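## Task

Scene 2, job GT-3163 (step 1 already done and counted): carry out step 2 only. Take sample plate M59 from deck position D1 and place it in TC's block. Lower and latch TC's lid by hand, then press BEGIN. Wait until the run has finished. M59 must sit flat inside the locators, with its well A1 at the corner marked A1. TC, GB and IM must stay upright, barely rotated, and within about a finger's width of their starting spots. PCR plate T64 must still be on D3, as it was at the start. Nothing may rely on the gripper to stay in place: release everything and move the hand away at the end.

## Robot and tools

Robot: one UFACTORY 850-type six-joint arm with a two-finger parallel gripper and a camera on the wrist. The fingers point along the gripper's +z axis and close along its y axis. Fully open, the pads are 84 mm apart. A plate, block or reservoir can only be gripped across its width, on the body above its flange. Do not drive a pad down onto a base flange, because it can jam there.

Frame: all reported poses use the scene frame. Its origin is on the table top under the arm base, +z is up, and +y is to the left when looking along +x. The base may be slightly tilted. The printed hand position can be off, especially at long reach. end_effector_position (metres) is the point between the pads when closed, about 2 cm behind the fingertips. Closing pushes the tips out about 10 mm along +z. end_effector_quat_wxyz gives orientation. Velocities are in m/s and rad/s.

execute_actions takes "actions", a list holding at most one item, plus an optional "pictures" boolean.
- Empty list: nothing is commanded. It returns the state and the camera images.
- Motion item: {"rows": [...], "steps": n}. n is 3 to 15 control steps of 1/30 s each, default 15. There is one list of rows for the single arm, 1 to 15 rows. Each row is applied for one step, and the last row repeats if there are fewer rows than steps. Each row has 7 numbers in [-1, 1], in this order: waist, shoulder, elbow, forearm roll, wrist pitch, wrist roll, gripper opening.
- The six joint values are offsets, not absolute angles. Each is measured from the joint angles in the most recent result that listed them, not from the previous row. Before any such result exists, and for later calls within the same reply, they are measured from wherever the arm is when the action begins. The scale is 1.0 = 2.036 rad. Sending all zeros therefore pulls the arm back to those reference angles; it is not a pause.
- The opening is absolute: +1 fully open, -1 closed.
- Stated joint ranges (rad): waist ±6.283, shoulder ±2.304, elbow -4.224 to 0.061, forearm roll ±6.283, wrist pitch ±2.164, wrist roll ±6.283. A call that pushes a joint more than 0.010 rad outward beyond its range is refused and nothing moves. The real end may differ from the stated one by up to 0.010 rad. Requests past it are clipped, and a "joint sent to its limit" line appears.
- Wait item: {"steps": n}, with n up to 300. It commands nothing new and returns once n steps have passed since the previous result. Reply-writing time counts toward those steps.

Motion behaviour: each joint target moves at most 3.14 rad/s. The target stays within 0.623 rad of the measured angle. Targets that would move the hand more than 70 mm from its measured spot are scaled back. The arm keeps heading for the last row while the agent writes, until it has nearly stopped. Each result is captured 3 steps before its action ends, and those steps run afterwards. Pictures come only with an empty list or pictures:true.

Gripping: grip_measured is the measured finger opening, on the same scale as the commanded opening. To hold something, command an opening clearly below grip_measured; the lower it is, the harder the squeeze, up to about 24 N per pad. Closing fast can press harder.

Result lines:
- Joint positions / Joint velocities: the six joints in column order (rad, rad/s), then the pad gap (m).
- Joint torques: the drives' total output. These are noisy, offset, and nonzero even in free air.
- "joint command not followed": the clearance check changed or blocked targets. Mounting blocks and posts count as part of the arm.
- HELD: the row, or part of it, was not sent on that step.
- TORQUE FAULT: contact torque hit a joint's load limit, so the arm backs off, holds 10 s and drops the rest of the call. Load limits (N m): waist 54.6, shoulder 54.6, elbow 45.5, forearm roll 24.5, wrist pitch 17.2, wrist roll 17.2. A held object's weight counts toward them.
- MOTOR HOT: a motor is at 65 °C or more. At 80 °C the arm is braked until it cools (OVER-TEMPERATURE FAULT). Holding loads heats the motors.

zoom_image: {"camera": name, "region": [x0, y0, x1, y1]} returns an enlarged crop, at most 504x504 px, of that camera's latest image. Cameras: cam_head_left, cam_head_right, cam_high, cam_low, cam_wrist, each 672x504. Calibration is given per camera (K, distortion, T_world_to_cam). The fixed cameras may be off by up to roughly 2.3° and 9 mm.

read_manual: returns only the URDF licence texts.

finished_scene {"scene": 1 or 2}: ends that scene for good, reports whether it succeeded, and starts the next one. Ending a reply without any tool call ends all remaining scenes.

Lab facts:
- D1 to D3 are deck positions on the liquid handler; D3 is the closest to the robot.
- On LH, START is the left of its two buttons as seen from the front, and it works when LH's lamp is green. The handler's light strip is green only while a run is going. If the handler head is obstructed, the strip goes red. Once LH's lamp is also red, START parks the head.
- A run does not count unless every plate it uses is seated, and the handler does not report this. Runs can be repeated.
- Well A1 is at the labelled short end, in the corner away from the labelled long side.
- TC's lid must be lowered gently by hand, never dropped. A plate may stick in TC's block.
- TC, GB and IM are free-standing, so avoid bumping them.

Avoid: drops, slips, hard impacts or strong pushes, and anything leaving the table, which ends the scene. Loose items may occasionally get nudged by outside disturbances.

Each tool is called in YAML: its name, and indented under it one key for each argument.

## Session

execute_actions:
  actions: []

Scene clock: 0.00 s of 8400.00 s.
end_effector_position=(+0.0831, +0.1920, +0.2073) grip_measured=+1.00 end_effector_quat_wxyz=(+0.631, +0.133, +0.650, -0.401) end_effector_velocity=(-0.000, +0.000, -0.000) end_effector_angular_velocity=(+0.001, +0.001, -0.000)
Joint positions: [ 1.907 -1.041 -0.76  -0.567 -1.221  0.344  0.084]
Joint velocities: [-0.     0.    -0.001 -0.    -0.    -0.    -0.   ]
Joint torques (N m, as the arm reports them, + toward a larger angle): no reading
Motor temperatures (°C, as the motors report them): [23 26 28 29 29 31]
camera_calibration (this result's frames):
cam_wrist: T_world_to_cam=[[0.684545, 0.638586, -0.351577, -0.0729032], [0.160748, 0.338185, 0.927249, -0.205006], [0.711026, -0.691259, 0.128851, 0.175385], [0, 0, 0, 1]] pos_world=[-0.0418437, 0.237121, 0.141862]

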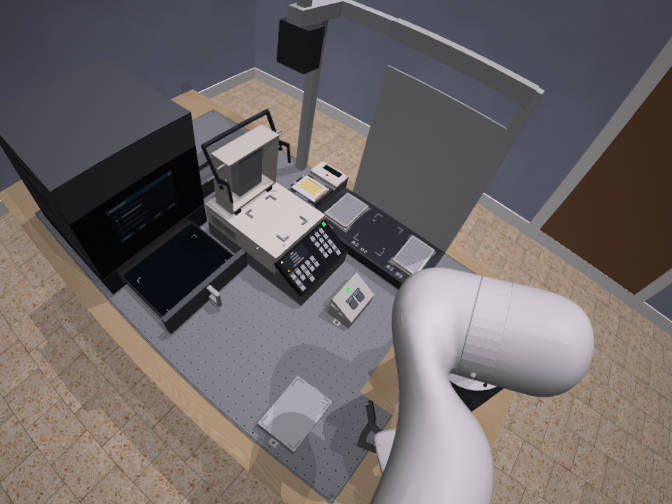

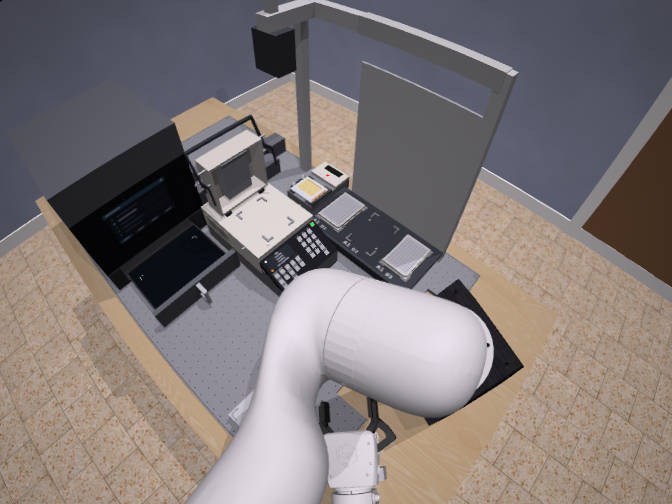

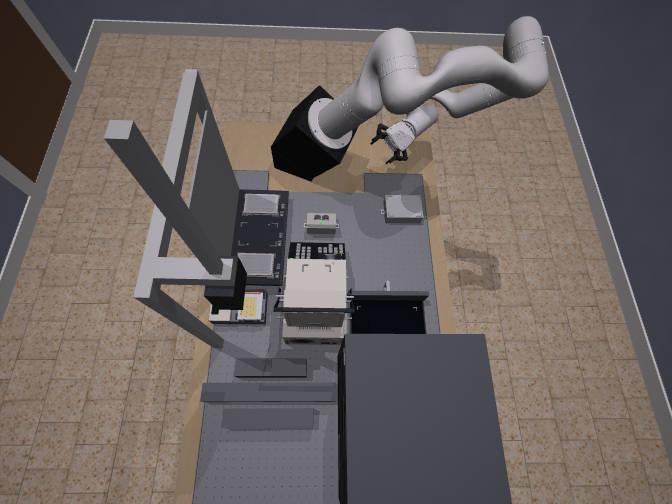

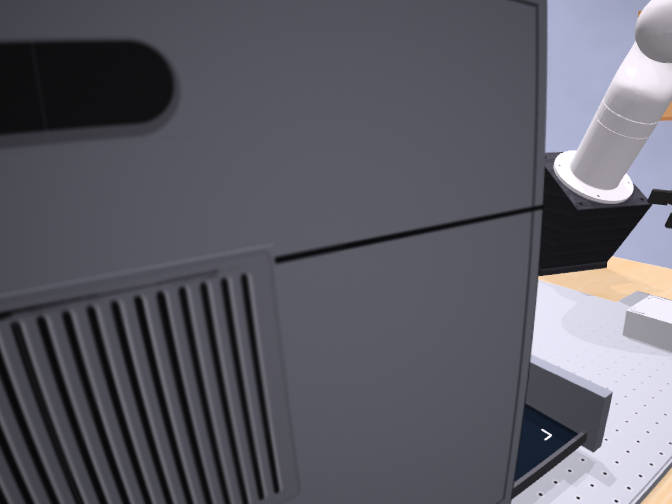

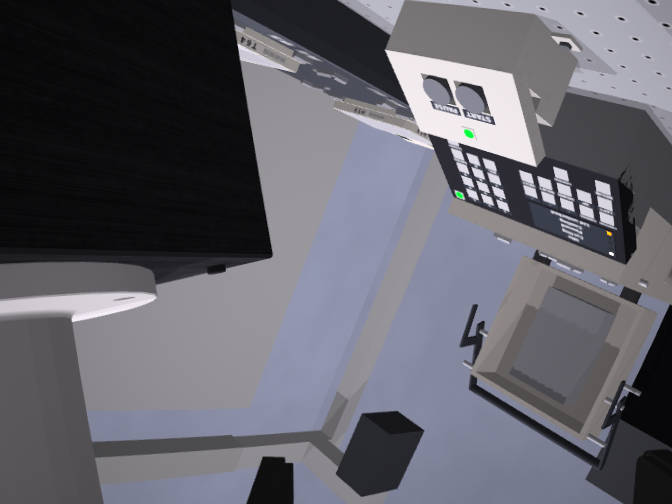

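zoom_image:
  camera: "cam_head_left"
  region: [190, 95, 450, 310]

zoom_image:
  camera: "cam_high"
  region: [200, 180, 440, 360]

zoom_image:
  camera: "cam_head_right"
  region: [170, 100, 350, 300]

Region (190, 95, 450, 310) of cam_head_left's 672x504 image, scaled by 1.938, with more detail than that image has; it fills the top 417 rows of this view, and the rest is white.

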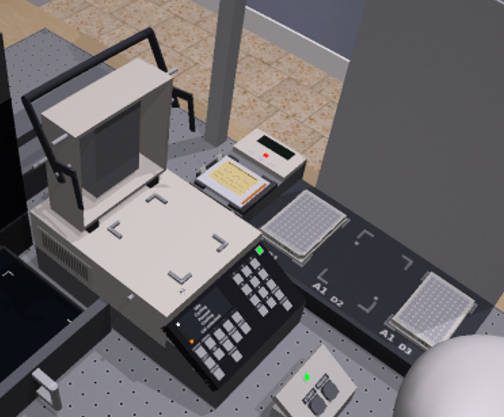

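Region (200, 180, 440, 360) of cam_high's 672x504 image, scaled by 2.100, with more detail than that image has; it fills the top 378 rows of this view, and the rest is white.

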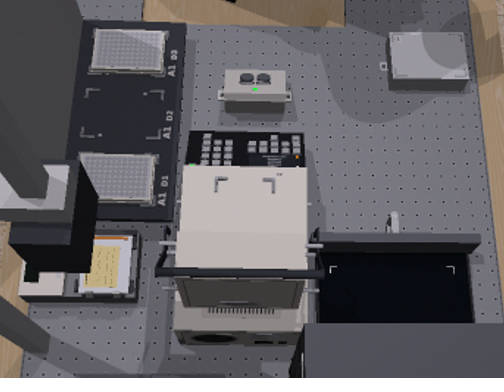

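Region (170, 100, 350, 300) of cam_head_right's 672x504 image, scaled by 2.520, with more detail than that image has; it fills the left 454 columns of this view, and the rest is white.

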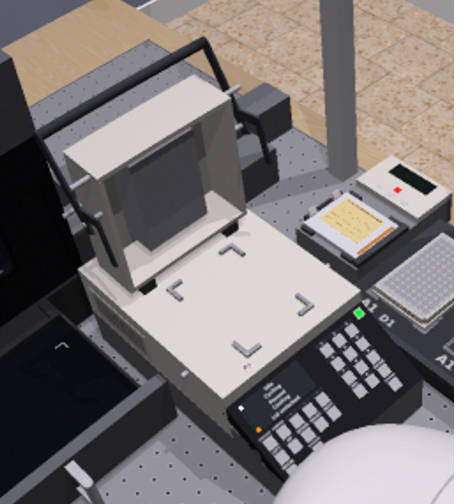

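execute_actions:
  actions:
    - {"rows": [[0,0.01,0.004,0,0,0,1],[0,0.025,0.01,0,0,0,1],[-0.005,0.045,0.017,0,0,0,1],[-0.015,0.065,0.024,0,0,0,1],[-0.03,0.085,0.031,0,0,0,1],[-0.05,0.105,0.038,0,0,0,1],[-0.075,0.125,0.045,0,0,0,1],[-0.1,0.145,0.053,0,0,0,1],[-0.13,0.165,0.06,0,0,0,1],[-0.16,0.18,0.066,0,0,0,1],[-0.19,0.195,0.071,0,0,0,1],[-0.22,0.205,0.075,0,0,0,1],[-0.25,0.212,0.077,0,0,0,1],[-0.28,0.2166,0.0786,0,0,0,1],[-0.31,0.2166,0.0786,0,0,0,1]], "steps": 15}

execute_actions:
  actions:
    - {"steps": 20}

Scene clock: 2.10 s of 8400.00 s.
end_effector_position=(+0.1154, +0.2197, +0.2396) grip_measured=+1.00 end_effector_quat_wxyz=(+0.608, +0.230, +0.638, -0.413) end_effector_velocity=(+0.224, +0.032, +0.141) end_effector_angular_velocity=(+0.298, -0.519, -1.002)
Joint positions: [ 1.763 -0.82  -0.681 -0.567 -1.221  0.344  0.084]
Joint velocities: [-1.034  0.851  0.307 -0.001 -0.002  0.     0.   ]
Joint torques (N m, as the arm reports them, + toward a larger angle): [ 3.77 18.38  4.91  0.04 -0.92 -0.19]
Motor temperatures (°C, as the motors report them): [23 26 28 29 29 31]
Steps of this call (steps 1 to 51: nothing new was sent; steps 52 to 63: the first 12 steps of this action). Readings (joint positions):
52: [1.907 -1.041 -0.760 -0.567 -1.221 0.344]
53: [1.907 -1.039 -0.759 -0.567 -1.220 0.344]
55: [1.906 -1.026 -0.753 -0.567 -1.220 0.344]
59: [1.875 -0.942 -0.724 -0.566 -1.220 0.344]
63: the state above

Scene clock: 2.77 s of 8400.00 s.
end_effector_position=(+0.2030, +0.1847, +0.2926) grip_measured=+1.00 end_effector_quat_wxyz=(+0.587, +0.420, +0.494, -0.484) end_effector_velocity=(+0.007, -0.005, +0.005) end_effector_angular_velocity=(+0.001, -0.026, -0.036)
Joint positions: [ 1.281 -0.602 -0.601 -0.567 -1.22   0.344  0.084]
Joint velocities: [-0.044  0.017  0.005 -0.    -0.001 -0.001  0.   ]
Joint torques (N m, as the arm reports them, + toward a larger angle): [ 2.78 30.87  2.28  0.14 -1.71 -0.19]
Motor temperatures (°C, as the motors report them): [23 26 28 29 29 31]
Kept back: nothing.
Steps of this call (steps 1 to 3: the last 3 steps of your previous action; steps 4 to 20: the robot went on to your last target). Readings (joint positions):
1: [1.728 -0.792 -0.671 -0.567 -1.221 0.344]
2: [1.691 -0.768 -0.662 -0.567 -1.221 0.344]
4: [1.614 -0.727 -0.647 -0.567 -1.221 0.344]
8: [1.454 -0.666 -0.624 -0.567 -1.221 0.344]
20: the state above

execute_actions:
  actions:
    - {"rows": [[-0.02,0,0,-0.005,0.005,0,1],[-0.05,0,0,-0.015,0.015,0,1],[-0.085,0,0,-0.03,0.03,-0.01,1],[-0.12,0,0,-0.045,0.05,-0.015,1],[-0.155,0,0,-0.06,0.07,-0.02,1],[-0.19,0,0,-0.08,0.09,-0.025,1],[-0.225,0,0,-0.1,0.11,-0.03,1],[-0.26,0,0,-0.12,0.13,-0.035,1],[-0.295,0,0,-0.14,0.15,-0.04,1],[-0.33,0,0,-0.16,0.17,-0.045,1],[-0.36,0,0,-0.18,0.19,-0.05,1],[-0.39,0,0,-0.2,0.21,-0.055,1],[-0.42,0,0,-0.22,0.23,-0.06,1],[-0.44,0,0,-0.24,0.25,-0.065,1],[-0.46,0,0,-0.25,0.27,-0.07,1]], "steps": 15}

execute_actions:
  actions:
    - {"steps": 18}

Scene clock: 3.37 s of 8400.00 s.
end_effector_position=(+0.2548, +0.1272, +0.2775) grip_measured=+1.00 end_effector_quat_wxyz=(+0.530, +0.502, +0.463, -0.502) end_effector_velocity=(+0.179, -0.227, -0.056) end_effector_angular_velocity=(+0.466, -0.120, -0.555)
Joint positions: [ 0.982 -0.602 -0.601 -0.696 -1.08   0.307  0.084]
Joint velocities: [-1.054 -0.001 -0.    -0.562  0.587 -0.154  0.   ]
Joint torques (N m, as the arm reports them, + toward a larger angle): [-2.74 29.89  2.85 -0.21 -1.6  -0.3 ]
Motor temperatures (°C, as the motors report them): [23 26 28 29 29 31]
Steps of this call (steps 1 to 6: the robot went on to your last target; steps 7 to 18: the first 12 steps of this action). Readings (joint positions):
7: [1.276 -0.600 -0.600 -0.567 -1.220 0.344]
8: [1.274 -0.600 -0.600 -0.567 -1.220 0.344]
10: [1.251 -0.601 -0.600 -0.575 -1.212 0.344]
14: [1.127 -0.602 -0.601 -0.624 -1.157 0.328]
18: the state above

Scene clock: 3.97 s of 8400.00 s.
end_effector_position=(+0.3294, -0.0142, +0.2607) grip_measured=+1.00 end_effector_quat_wxyz=(+0.390, +0.656, +0.453, -0.461) end_effector_velocity=(+0.027, -0.100, +0.003) end_effector_angular_velocity=(+0.250, -0.081, -0.143)
Joint positions: [ 0.388 -0.602 -0.6   -1.049 -0.7    0.209  0.084]
Joint velocities: [-0.408  0.001  0.002 -0.248  0.276 -0.07   0.   ]
Joint torques (N m, as the arm reports them, + toward a larger angle): [-4.2  24.6   0.17  0.02 -1.39  0.  ]
Motor temperatures (°C, as the motors report them): [23 26 28 29 29 31]
Kept back: nothing.
Steps of this call (steps 1 to 3: the last 3 steps of your previous action; steps 4 to 18: the robot went on to your last target). Readings (joint positions):
1: [0.947 -0.602 -0.601 -0.715 -1.060 0.301]
2: [0.912 -0.602 -0.601 -0.735 -1.040 0.296]
4: [0.843 -0.602 -0.601 -0.776 -0.997 0.285]
8: [0.702 -0.602 -0.601 -0.860 -0.905 0.262]
18: the state above

execute_actions:
  actions:
    - {"rows": [[-0.05,-0.004,-0.007,-0.04,0.05,-0.015,1],[-0.08,-0.008,-0.014,-0.07,0.09,-0.027,1],[-0.11,-0.013,-0.022,-0.1,0.13,-0.04,1],[-0.145,-0.018,-0.03,-0.13,0.175,-0.054,1],[-0.18,-0.023,-0.039,-0.165,0.22,-0.068,1],[-0.215,-0.028,-0.048,-0.2,0.265,-0.082,1],[-0.25,-0.033,-0.057,-0.23,0.31,-0.096,1],[-0.285,-0.039,-0.066,-0.265,0.355,-0.11,1],[-0.32,-0.044,-0.075,-0.3,0.4,-0.125,1],[-0.355,-0.05,-0.084,-0.33,0.445,-0.14,1],[-0.39,-0.055,-0.093,-0.365,0.49,-0.155,1],[-0.42,-0.06,-0.102,-0.395,0.535,-0.168,1],[-0.45,-0.065,-0.11,-0.425,0.575,-0.18,1],[-0.475,-0.07,-0.118,-0.45,0.61,-0.192,1],[-0.4926,-0.0727,-0.1228,-0.467,0.6385,-0.2009,1]], "steps": 15}

execute_actions:
  actions:
    - {"steps": 30}
  pictures: true

Scene clock: 4.60 s of 8400.00 s.
end_effector_position=(+0.3877, -0.0793, +0.2219) grip_measured=+1.00 end_effector_quat_wxyz=(+0.250, +0.727, +0.541, -0.341) end_effector_velocity=(+0.183, -0.207, -0.062) end_effector_angular_velocity=(+1.503, -0.124, +0.247)
Joint positions: [ 0.042 -0.646 -0.676 -1.365 -0.282  0.079  0.084]
Joint velocities: [-1.211 -0.183 -0.306 -1.153  1.479 -0.496 -0.   ]
Joint torques (N m, as the arm reports them, + toward a larger angle): [-17.24  25.72  -3.11  -1.46  -1.58  -0.08]
Motor temperatures (°C, as the motors report them): [23 26 28 29 29 31]
Steps of this call (steps 1 to 7: the robot went on to your last target; steps 8 to 19: the first 12 steps of this action). Readings (joint positions):
8: [0.348 -0.602 -0.601 -1.073 -0.673 0.202]
9: [0.345 -0.602 -0.601 -1.077 -0.668 0.201]
11: [0.318 -0.606 -0.607 -1.102 -0.633 0.190]
15: [0.195 -0.624 -0.638 -1.219 -0.477 0.141]
19: the state above

Scene clock: 5.60 s of 8400.00 s.
end_effector_position=(+0.4132, -0.1502, +0.2785) grip_measured=+1.00 end_effector_quat_wxyz=(+0.009, +0.716, +0.698, -0.017) end_effector_velocity=(-0.001, -0.001, +0.001) end_effector_angular_velocity=(+0.006, -0.002, +0.001)
Joint positions: [-0.614 -0.75  -0.85  -1.999  0.599 -0.2    0.084]
Joint velocities: [-0.006 -0.001 -0.002 -0.006  0.007 -0.002 -0.   ]
Joint torques (N m, as the arm reports them, + toward a larger angle): [-17.03  25.88 -11.34  -0.94  -0.14   0.06]
Motor temperatures (°C, as the motors report them): [23 26 28 29 29 31]
Kept back: nothing.
Steps of this call (steps 1 to 3: the last 3 steps of your previous action; steps 4 to 30: the robot went on to your last target). Readings (joint positions):
1: [0.001 -0.652 -0.687 -1.404 -0.233 0.062]
2: [-0.040 -0.659 -0.697 -1.444 -0.186 0.045]
4: [-0.122 -0.672 -0.719 -1.522 -0.097 0.011]
8: [-0.288 -0.698 -0.763 -1.683 0.106 -0.060]
30: the state above
camera_calibration (this result's frames):
cam_wrist: T_world_to_cam=[[0.999508, -0.0265951, -0.0165991, -0.378641], [-0.0258061, -0.998605, 0.0460638, -0.0866189], [-0.0178011, -0.0456128, -0.998801, 0.407102], [0, 0, 0, 1]] pos_world=[0.383467, -0.077999, 0.404318]

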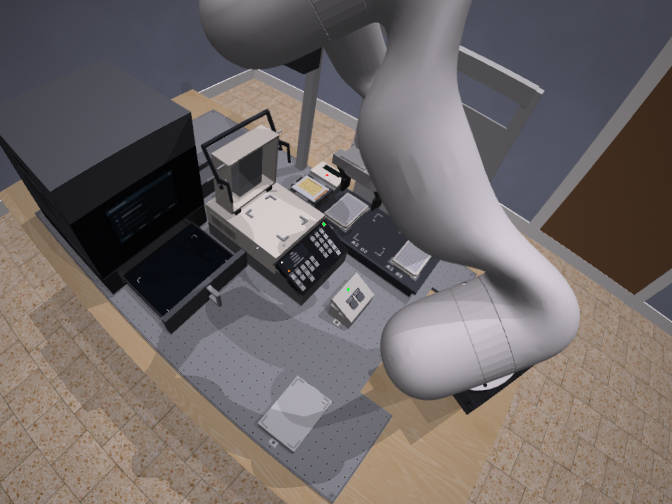

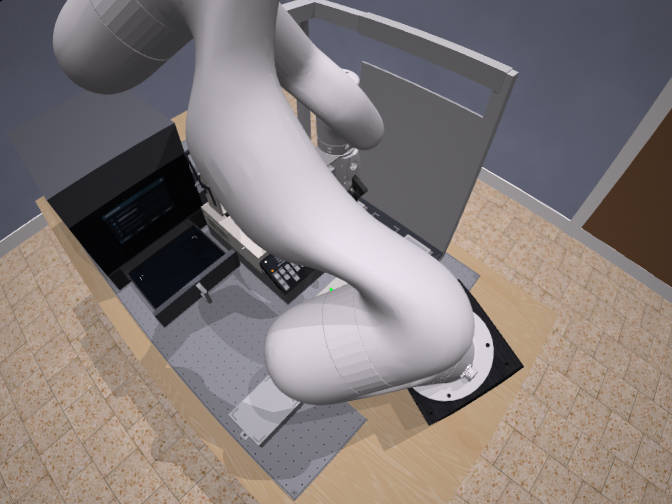

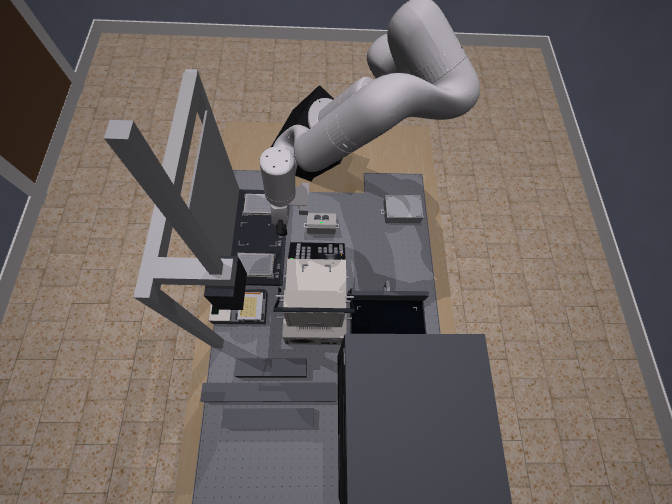

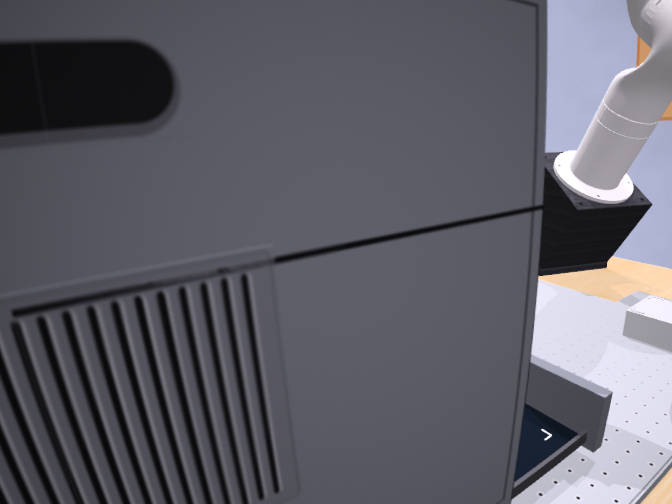

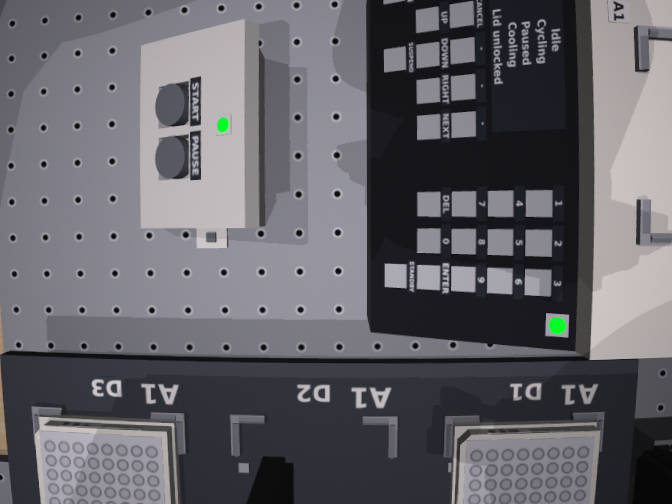

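execute_actions:
  actions:
    - {"rows": [[0,-0.006,-0.008,-0.001,0.001,0.001,1],[0,-0.016,-0.02,-0.003,0.003,0.002,1],[0,-0.03,-0.037,-0.005,0.005,0.004,1],[0,-0.046,-0.056,-0.007,0.007,0.007,1],[0,-0.062,-0.075,-0.01,0.01,0.009,1],[0,-0.078,-0.094,-0.012,0.013,0.012,1],[0,-0.094,-0.113,-0.015,0.015,0.014,1],[0,-0.11,-0.132,-0.017,0.018,0.016,1],[0,-0.126,-0.15,-0.02,0.02,0.019,1],[0,-0.142,-0.168,-0.022,0.023,0.021,1],[0,-0.158,-0.185,-0.025,0.025,0.024,1],[0,-0.173,-0.201,-0.027,0.028,0.026,1],[0,-0.186,-0.215,-0.029,0.03,0.028,1],[0,-0.195,-0.225,-0.031,0.031,0.029,1],[-0.0004,-0.2012,-0.2315,-0.0319,0.0323,0.0301,1]], "steps": 15}

execute_actions:
  actions:
    - {"steps": 24}
  pictures: true

Scene clock: 6.47 s of 8400.00 s.
end_effector_position=(+0.4535, -0.2042, +0.2526) grip_measured=+1.00 end_effector_quat_wxyz=(+0.010, +0.711, +0.703, -0.009) end_effector_velocity=(+0.148, -0.239, -0.144) end_effector_angular_velocity=(+0.065, -0.029, +0.045)
Joint positions: [-0.614 -0.921 -1.056 -2.026  0.626 -0.174  0.084]
Joint velocities: [-0.001 -0.795 -0.918 -0.123  0.123  0.12   0.   ]
Joint torques (N m, as the arm reports them, + toward a larger angle): [-20.42  27.56 -11.92  -0.43  -0.17  -0.51]
Motor temperatures (°C, as the motors report them): [23 26 28 29 29 31]
Steps of this call (steps 1 to 14: the robot went on to your last target; steps 15 to 26: the first 12 steps of this action). Readings (joint positions):
15: [-0.615 -0.750 -0.851 -2.000 0.599 -0.200]
16: [-0.615 -0.751 -0.852 -2.000 0.600 -0.200]
18: [-0.615 -0.760 -0.864 -2.001 0.601 -0.198]
22: [-0.614 -0.821 -0.938 -2.011 0.611 -0.189]
26: the state above

Scene clock: 7.27 s of 8400.00 s.
end_effector_position=(+0.4838, -0.2707, +0.2014) grip_measured=+1.00 end_effector_quat_wxyz=(+0.001, +0.708, +0.706, +0.001) end_effector_velocity=(+0.000, -0.001, -0.001) end_effector_angular_velocity=(+0.000, +0.000, +0.001)
Joint positions: [-0.615 -1.159 -1.321 -2.064  0.665 -0.138  0.084]
Joint velocities: [ 0.001 -0.003 -0.004 -0.     0.     0.    -0.   ]
Joint torques (N m, as the arm reports them, + toward a larger angle): [-19.94  34.92 -11.26  -0.86  -0.01   0.07]
Motor temperatures (°C, as the motors report them): [23 26 28 29 29 31]
Kept back: nothing.
Steps of this call (steps 1 to 3: the last 3 steps of your previous action; steps 4 to 24: the robot went on to your last target). Readings (joint positions):
1: [-0.614 -0.948 -1.086 -2.030 0.631 -0.170]
2: [-0.614 -0.975 -1.117 -2.035 0.635 -0.166]
4: [-0.614 -1.030 -1.178 -2.043 0.644 -0.158]
8: [-0.615 -1.117 -1.273 -2.057 0.657 -0.145]
24: the state above
camera_calibration (this result's frames):
cam_wrist: T_world_to_cam=[[0.999988, -0.0029998, -0.00397045, -0.450067], [-0.00296187, -0.99995, 0.0095249, -0.205623], [-0.00399883, -0.00951302, -0.999947, 0.32917], [0, 0, 0, 1]] pos_world=[0.450769, -0.203831, 0.329324]

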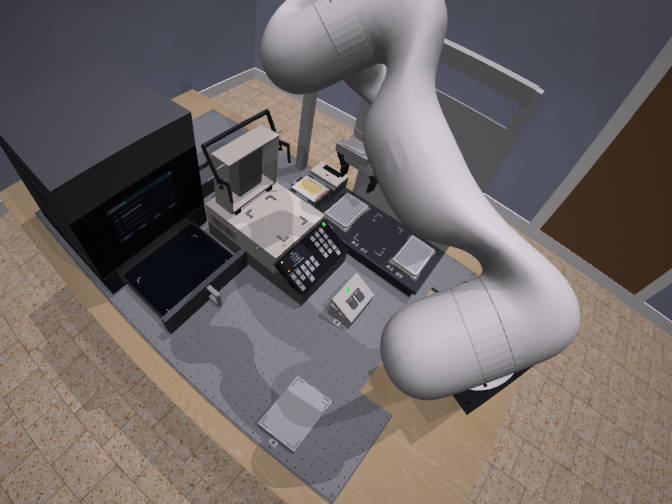

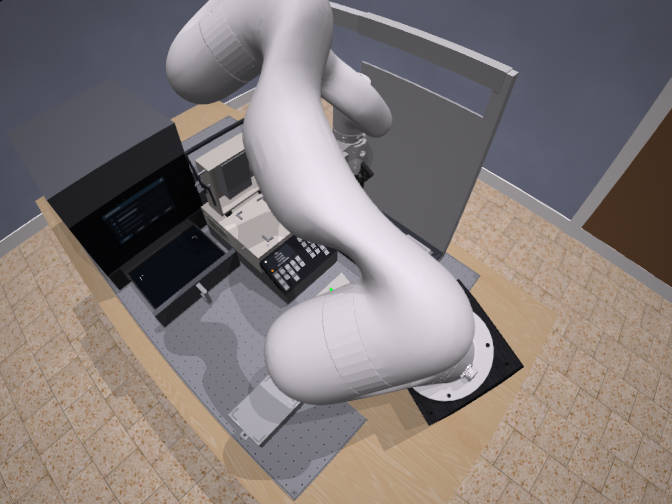

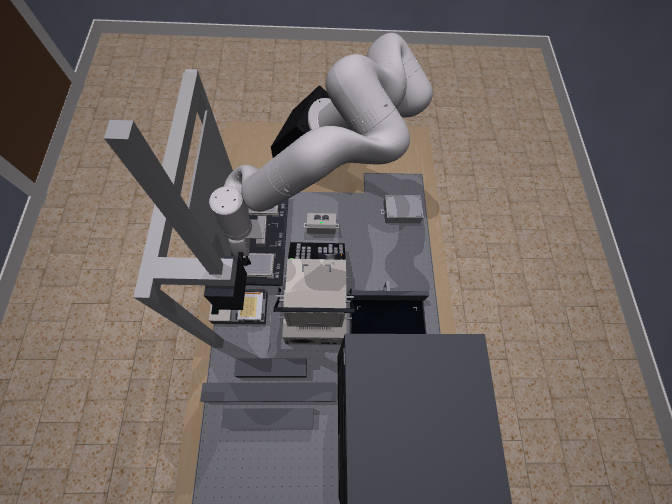

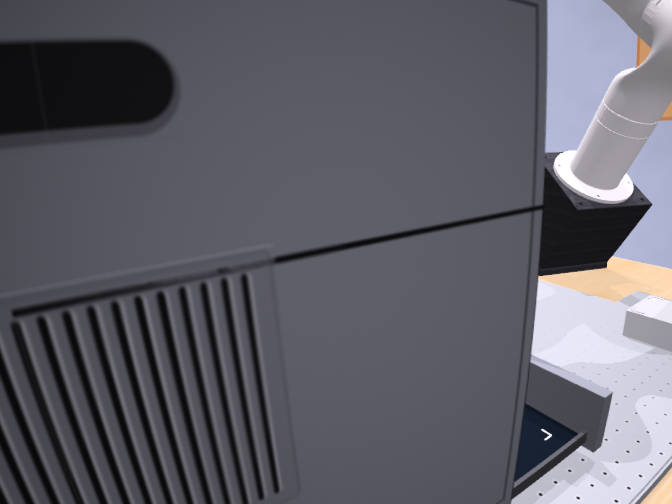

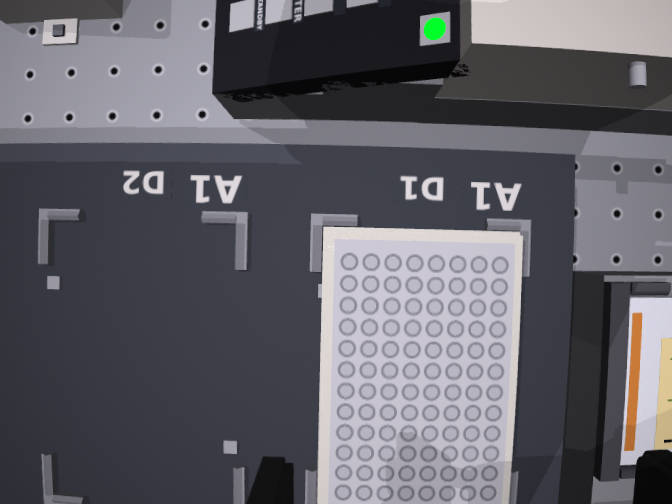

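zoom_image:
  camera: "cam_wrist"
  region: [295, 200, 545, 504]

Region (295, 200, 545, 504) of cam_wrist's 672x504 image, scaled by 1.658, with more detail than that image has; it fills the left 414 columns of this view, and the rest is white.

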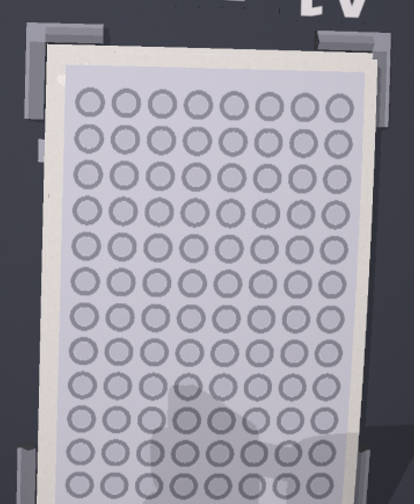

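execute_actions:
  actions:
    - {"rows": [[0.002,-0.003,-0.001,0.004,-0.001,-0.002,1],[0.005,-0.007,-0.003,0.01,-0.002,-0.005,1],[0.009,-0.013,-0.005,0.018,-0.004,-0.009,1],[0.014,-0.02,-0.008,0.027,-0.006,-0.013,1],[0.019,-0.026,-0.011,0.036,-0.008,-0.017,1],[0.024,-0.033,-0.013,0.046,-0.01,-0.022,1],[0.028,-0.039,-0.016,0.055,-0.012,-0.026,1],[0.033,-0.046,-0.019,0.064,-0.014,-0.03,1],[0.038,-0.052,-0.022,0.073,-0.016,-0.035,1],[0.042,-0.058,-0.024,0.081,-0.018,-0.039,1],[0.045,-0.063,-0.026,0.087,-0.0195,-0.042,1],[0.0472,-0.0655,-0.0269,0.0911,-0.0204,-0.0434,1]], "steps": 15}

execute_actions:
  actions:
    - {"steps": 16}
  pictures: true

Scene clock: 8.67 s of 8400.00 s.
end_effector_position=(+0.4876, -0.2653, +0.1518) grip_measured=+1.00 end_effector_quat_wxyz=(+0.001, +0.712, +0.702, +0.002) end_effector_velocity=(+0.004, +0.025, -0.224) end_effector_angular_velocity=(-0.001, +0.008, -0.062)
Joint positions: [-0.559 -1.237 -1.353 -1.956  0.641 -0.19   0.084]
Joint velocities: [ 0.252 -0.35  -0.143  0.481 -0.108 -0.231 -0.   ]
Joint torques (N m, as the arm reports them, + toward a larger angle): [-23.66  36.49 -11.56  -0.98  -0.12  -0.28]
Motor temperatures (°C, as the motors report them): [23 26 28 29 29 31]
Steps of this call (steps 1 to 15: the robot went on to your last target; steps 16 to 30: nothing new was sent; steps 31 to 42: the first 12 steps of this action). Readings (joint positions):
31: [-0.615 -1.159 -1.321 -2.064 0.665 -0.138]
32: [-0.615 -1.160 -1.322 -2.063 0.664 -0.139]
34: [-0.612 -1.164 -1.324 -2.057 0.663 -0.142]
38: [-0.591 -1.192 -1.335 -2.018 0.654 -0.161]
42: the state above

Scene clock: 9.20 s of 8400.00 s.
end_effector_position=(+0.4871, -0.2615, +0.1166) grip_measured=+1.00 end_effector_quat_wxyz=(+0.001, +0.716, +0.698, +0.001) end_effector_velocity=(-0.001, +0.001, -0.003) end_effector_angular_velocity=(+0.000, +0.001, -0.001)
Joint positions: [-0.519 -1.292 -1.376 -1.879  0.623 -0.226  0.084]
Joint velocities: [ 0.004 -0.005 -0.002  0.006 -0.001 -0.003 -0.   ]
Joint torques (N m, as the arm reports them, + toward a larger angle): [-23.6   34.7  -11.18  -1.43   0.24  -0.32]
Motor temperatures (°C, as the motors report them): [23 26 28 29 29 31]
Kept back: nothing.
Steps of this call (steps 1 to 3: the last 3 steps of your previous action; steps 4 to 16: the robot went on to your last target). Readings (joint positions):
1: [-0.551 -1.248 -1.358 -1.940 0.637 -0.197]
2: [-0.543 -1.258 -1.362 -1.926 0.634 -0.204]
4: [-0.532 -1.274 -1.367 -1.905 0.629 -0.214]
8: [-0.523 -1.287 -1.373 -1.886 0.625 -0.223]
16: the state above
camera_calibration (this result's frames):
cam_wrist: T_world_to_cam=[[0.999627, -0.0270218, -0.00387736, -0.459784], [-0.0269836, -0.99959, 0.00959032, -0.183895], [-0.00413492, -0.00948212, -0.999946, 0.244607], [0, 0, 0, 1]] pos_world=[0.455662, -0.193924, 0.244575]

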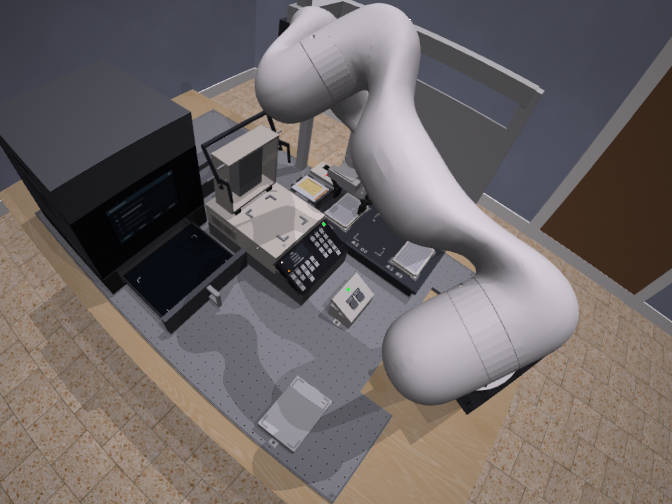

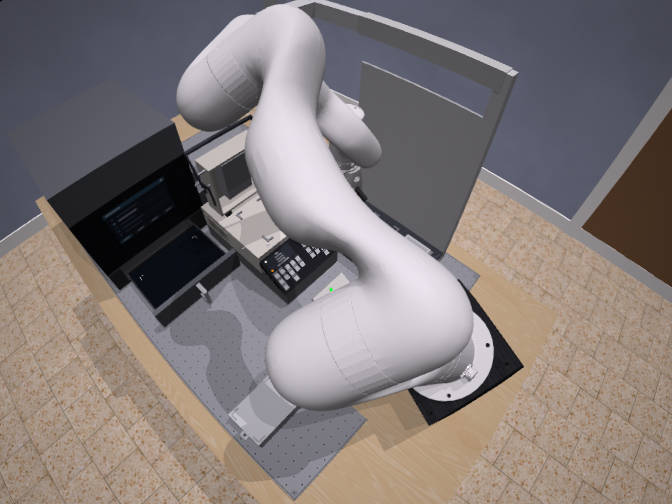

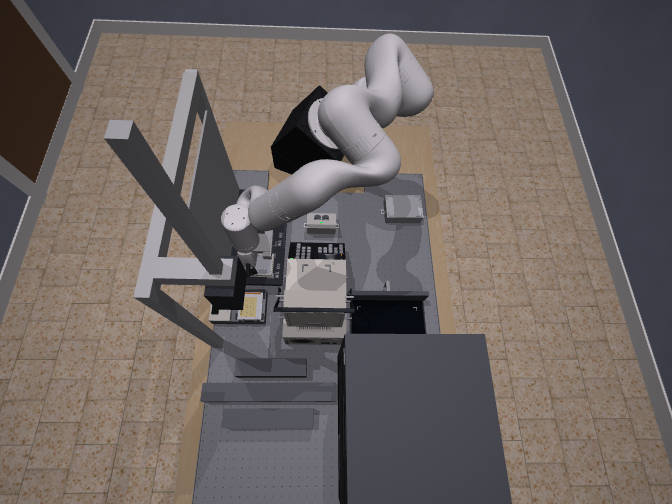

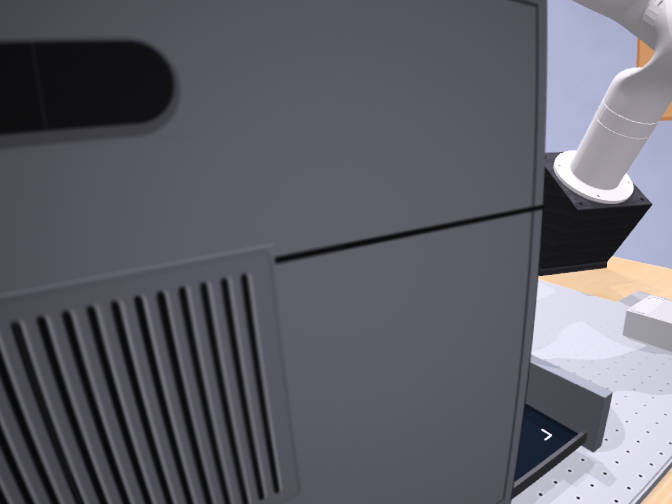

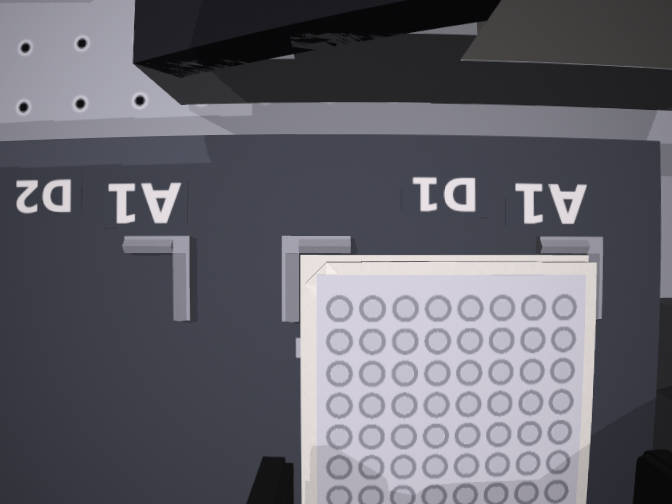

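zoom_image:
  camera: "cam_wrist"
  region: [270, 230, 672, 504]

Region (270, 230, 672, 504) of cam_wrist's 672x504 image, scaled by 1.254, with more detail than that image has; it fills the top 344 rows of this view, and the rest is white.

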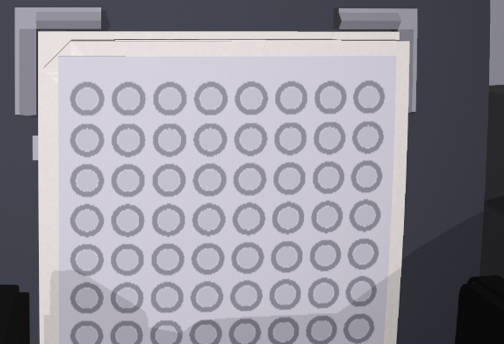

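execute_actions:
  actions: []

Scene clock: 10.10 s of 8400.00 s.
end_effector_position=(+0.4870, -0.2614, +0.1162) grip_measured=+1.00 end_effector_quat_wxyz=(+0.001, +0.716, +0.698, +0.001) end_effector_velocity=(-0.000, +0.000, -0.000) end_effector_angular_velocity=(+0.001, +0.000, +0.001)
Joint positions: [-0.519 -1.292 -1.376 -1.879  0.623 -0.227  0.084]
Joint velocities: [ 0.    -0.     0.    -0.     0.001 -0.001 -0.   ]
Joint torques (N m, as the arm reports them, + toward a larger angle): [-20.97  38.48  -8.81  -1.61   0.05  -0.2 ]
Motor temperatures (°C, as the motors report them): [23 26 28 29 29 31]
Kept back: nothing.
Steps of this call (steps 1 to 15: the robot went on to your last target; steps 16 to 27: nothing new was sent). Readings (joint positions):
1: [-0.519 -1.292 -1.376 -1.879 0.623 -0.227]
2: [-0.519 -1.292 -1.376 -1.879 0.623 -0.227]
4: [-0.519 -1.292 -1.376 -1.879 0.623 -0.227]
8: [-0.519 -1.292 -1.376 -1.879 0.623 -0.227]
27: the state above
The arm was judged still, so your last target was given up. Only a new action makes it travel on or press farther. Fingers that are still opening or closing keep moving.
camera_calibration (this result's frames):
cam_wrist: T_world_to_cam=[[0.999621, -0.027238, -0.00411536, -0.459676], [-0.0271981, -0.999585, 0.00946634, -0.183662], [-0.00437149, -0.00935082, -0.999947, 0.244309], [0, 0, 0, 1]] pos_world=[0.455574, -0.193822, 0.244143]

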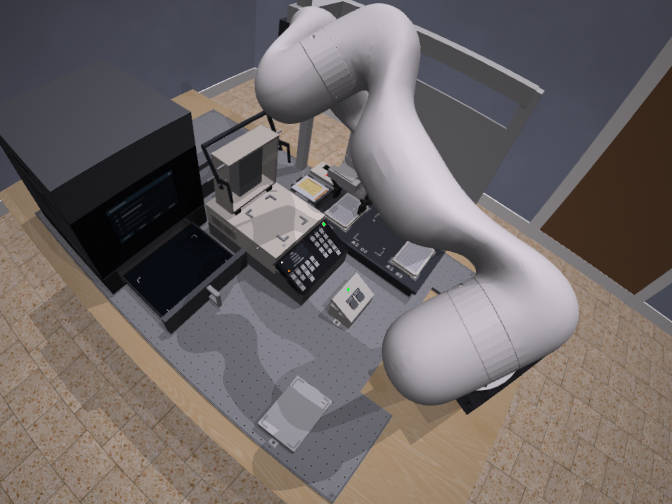

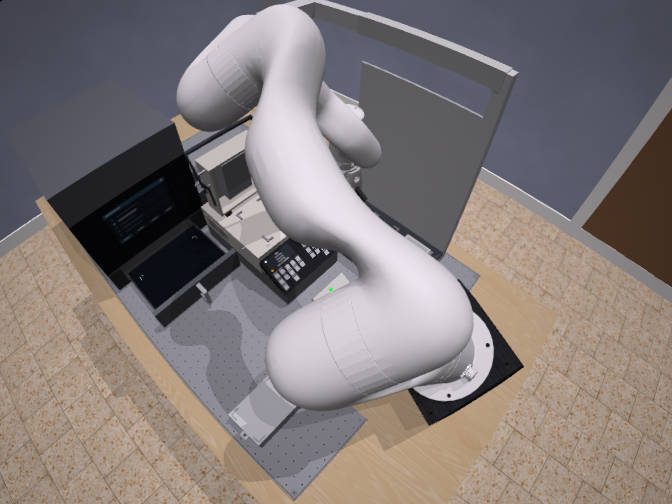

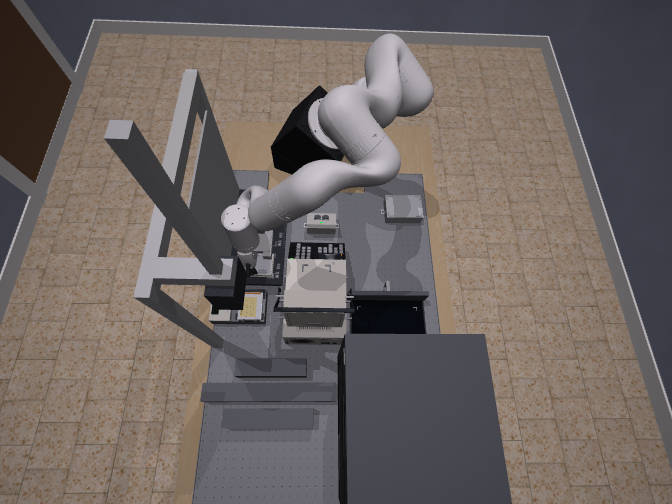

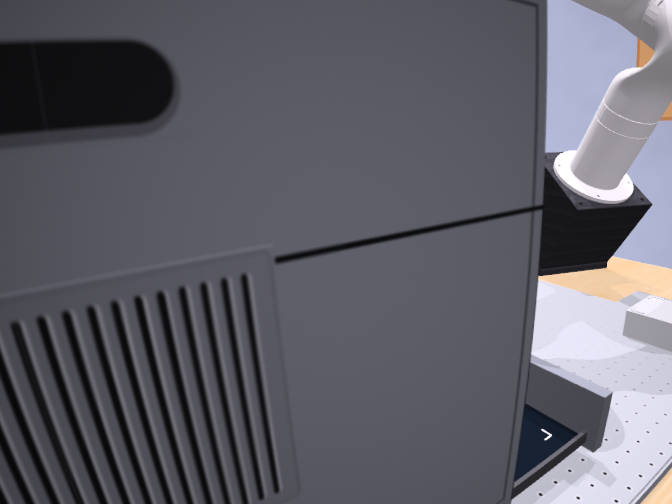

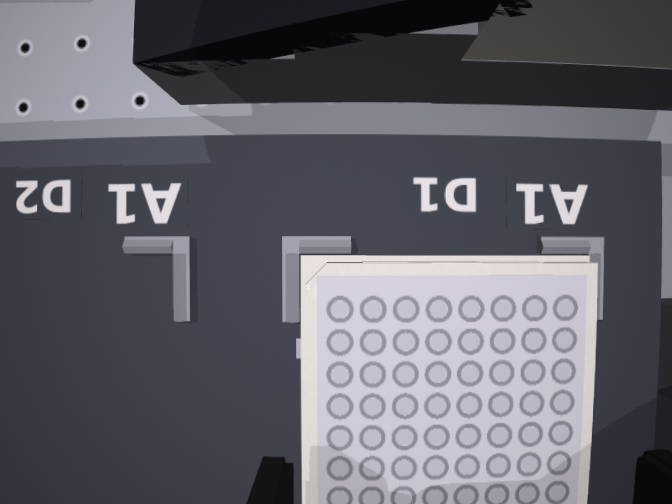

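execute_actions:
  actions:
    - {"rows":[[0.0014,-0.0012,-0.0008,0.002,-0.0003,-0.001,1],[0.003,-0.0035,-0.0022,0.0045,-0.0006,-0.002,1],[0.005,-0.007,-0.0044,0.008,-0.001,-0.004,1],[0.007,-0.0105,-0.0066,0.012,-0.0015,-0.0057,1],[0.009,-0.0138,-0.0088,0.0157,-0.0019,-0.0076,1],[0.0105,-0.0162,-0.0103,0.0184,-0.0022,-0.0089,1],[0.01125,-0.01734,-0.011,0.01965,-0.0024,-0.0095,1]],"steps":15}

execute_actions:
  actions:
    - {"steps":8}
  pictures: true

Scene clock: 11.30 s of 8400.00 s.
end_effector_position=(+0.4879, -0.2600, +0.0990) grip_measured=+1.00 end_effector_quat_wxyz=(+0.001, +0.717, +0.697, +0.001) end_effector_velocity=(+0.003, +0.001, -0.028) end_effector_angular_velocity=(-0.002, -0.004, -0.002)
Joint positions: [-0.499 -1.322 -1.394 -1.845  0.619 -0.243  0.084]
Joint velocities: [ 0.031 -0.05  -0.035  0.058 -0.007 -0.028  0.   ]
Joint torques (N m, as the arm reports them, + toward a larger angle): [-22.8   40.45  -9.46  -1.46  -0.12  -0.08]
Motor temperatures (°C, as the motors report them): [23 26 28 29 29 31]
Steps of this call (steps 1 to 24: nothing new was sent; steps 25 to 36: the first 12 steps of this action). Readings (joint positions):
25: [-0.519 -1.292 -1.376 -1.879 0.623 -0.227]
26: [-0.519 -1.293 -1.376 -1.878 0.623 -0.227]
28: [-0.517 -1.295 -1.378 -1.875 0.622 -0.229]
32: [-0.507 -1.310 -1.387 -1.858 0.621 -0.236]
36: the state above

Scene clock: 11.57 s of 8400.00 s.
end_effector_position=(+0.4883, -0.2600, +0.0963) grip_measured=+1.00 end_effector_quat_wxyz=(+0.001, +0.717, +0.697, +0.001) end_effector_velocity=(+0.000, +0.001, -0.003) end_effector_angular_velocity=(+0.001, +0.001, +0.001)
Joint positions: [-0.496 -1.327 -1.398 -1.839  0.618 -0.246  0.084]
Joint velocities: [ 0.004 -0.004 -0.003  0.005 -0.    -0.003 -0.   ]
Joint torques (N m, as the arm reports them, + toward a larger angle): [-22.91  39.01  -9.5   -1.56  -0.2   -0.26]
Motor temperatures (°C, as the motors report them): [23 26 28 29 29 31]
Kept back: nothing.
Steps of this call (steps 1 to 3: the last 3 steps of your previous action; steps 4 to 8: the robot went on to your last target). Readings (joint positions):
1: [-0.499 -1.323 -1.395 -1.843 0.619 -0.244]
2: [-0.498 -1.325 -1.396 -1.842 0.619 -0.244]
4: [-0.497 -1.326 -1.397 -1.840 0.618 -0.245]
8: the state above
camera_calibration (this result's frames):
cam_wrist: T_world_to_cam=[[0.999582, -0.0286958, -0.00361017, -0.461508], [-0.0286618, -0.999547, 0.00913923, -0.181221], [-0.00387079, -0.00903193, -0.999952, 0.224291], [0, 0, 0, 1]] pos_world=[0.456989, -0.192356, 0.22427]

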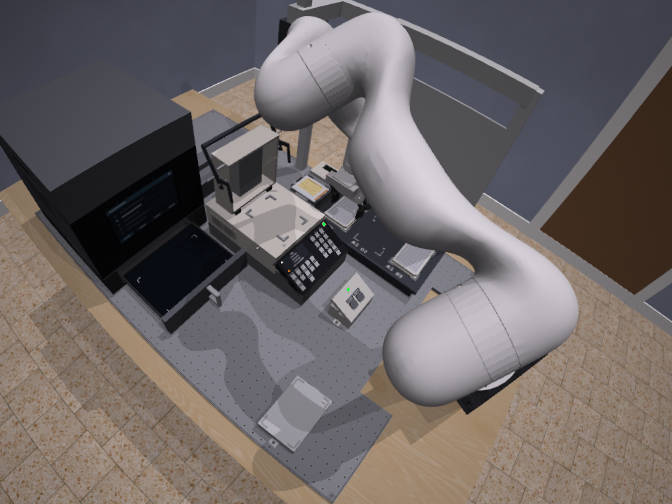

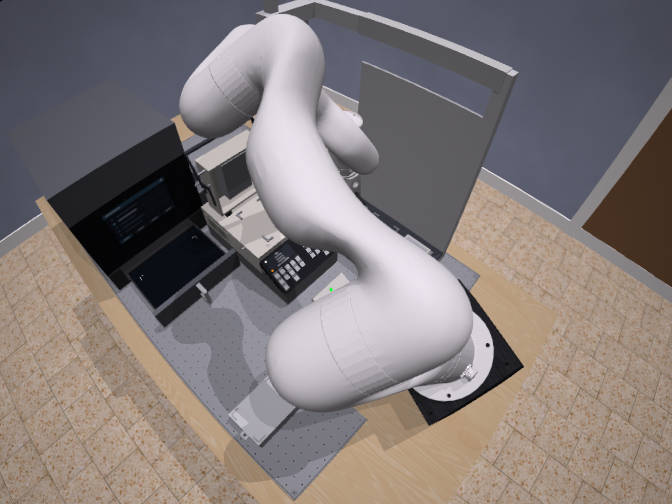

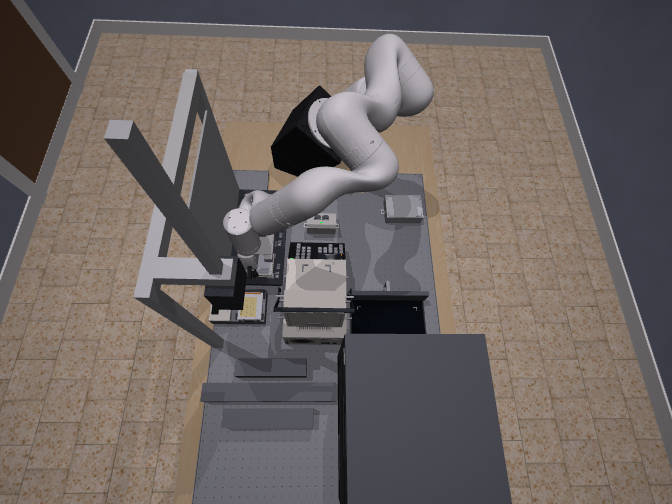

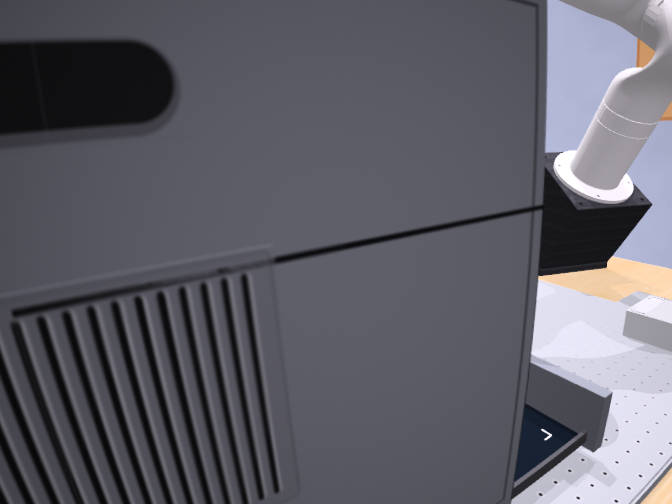

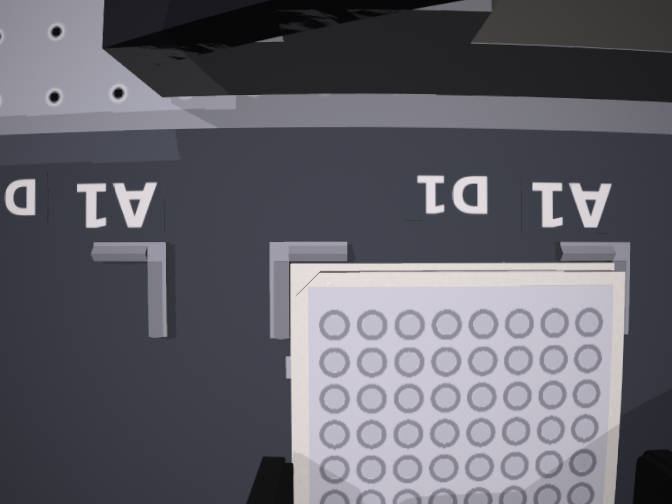

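zoom_image:
  camera: "cam_wrist"
  region: [240, 300, 460, 504]

Region (240, 300, 460, 504) of cam_wrist's 672x504 image, scaled by 2.291, with more detail than that image has; it fills the top 467 rows of this view, and the rest is white.

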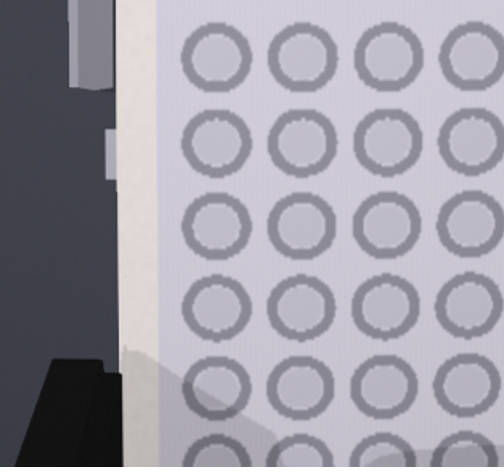

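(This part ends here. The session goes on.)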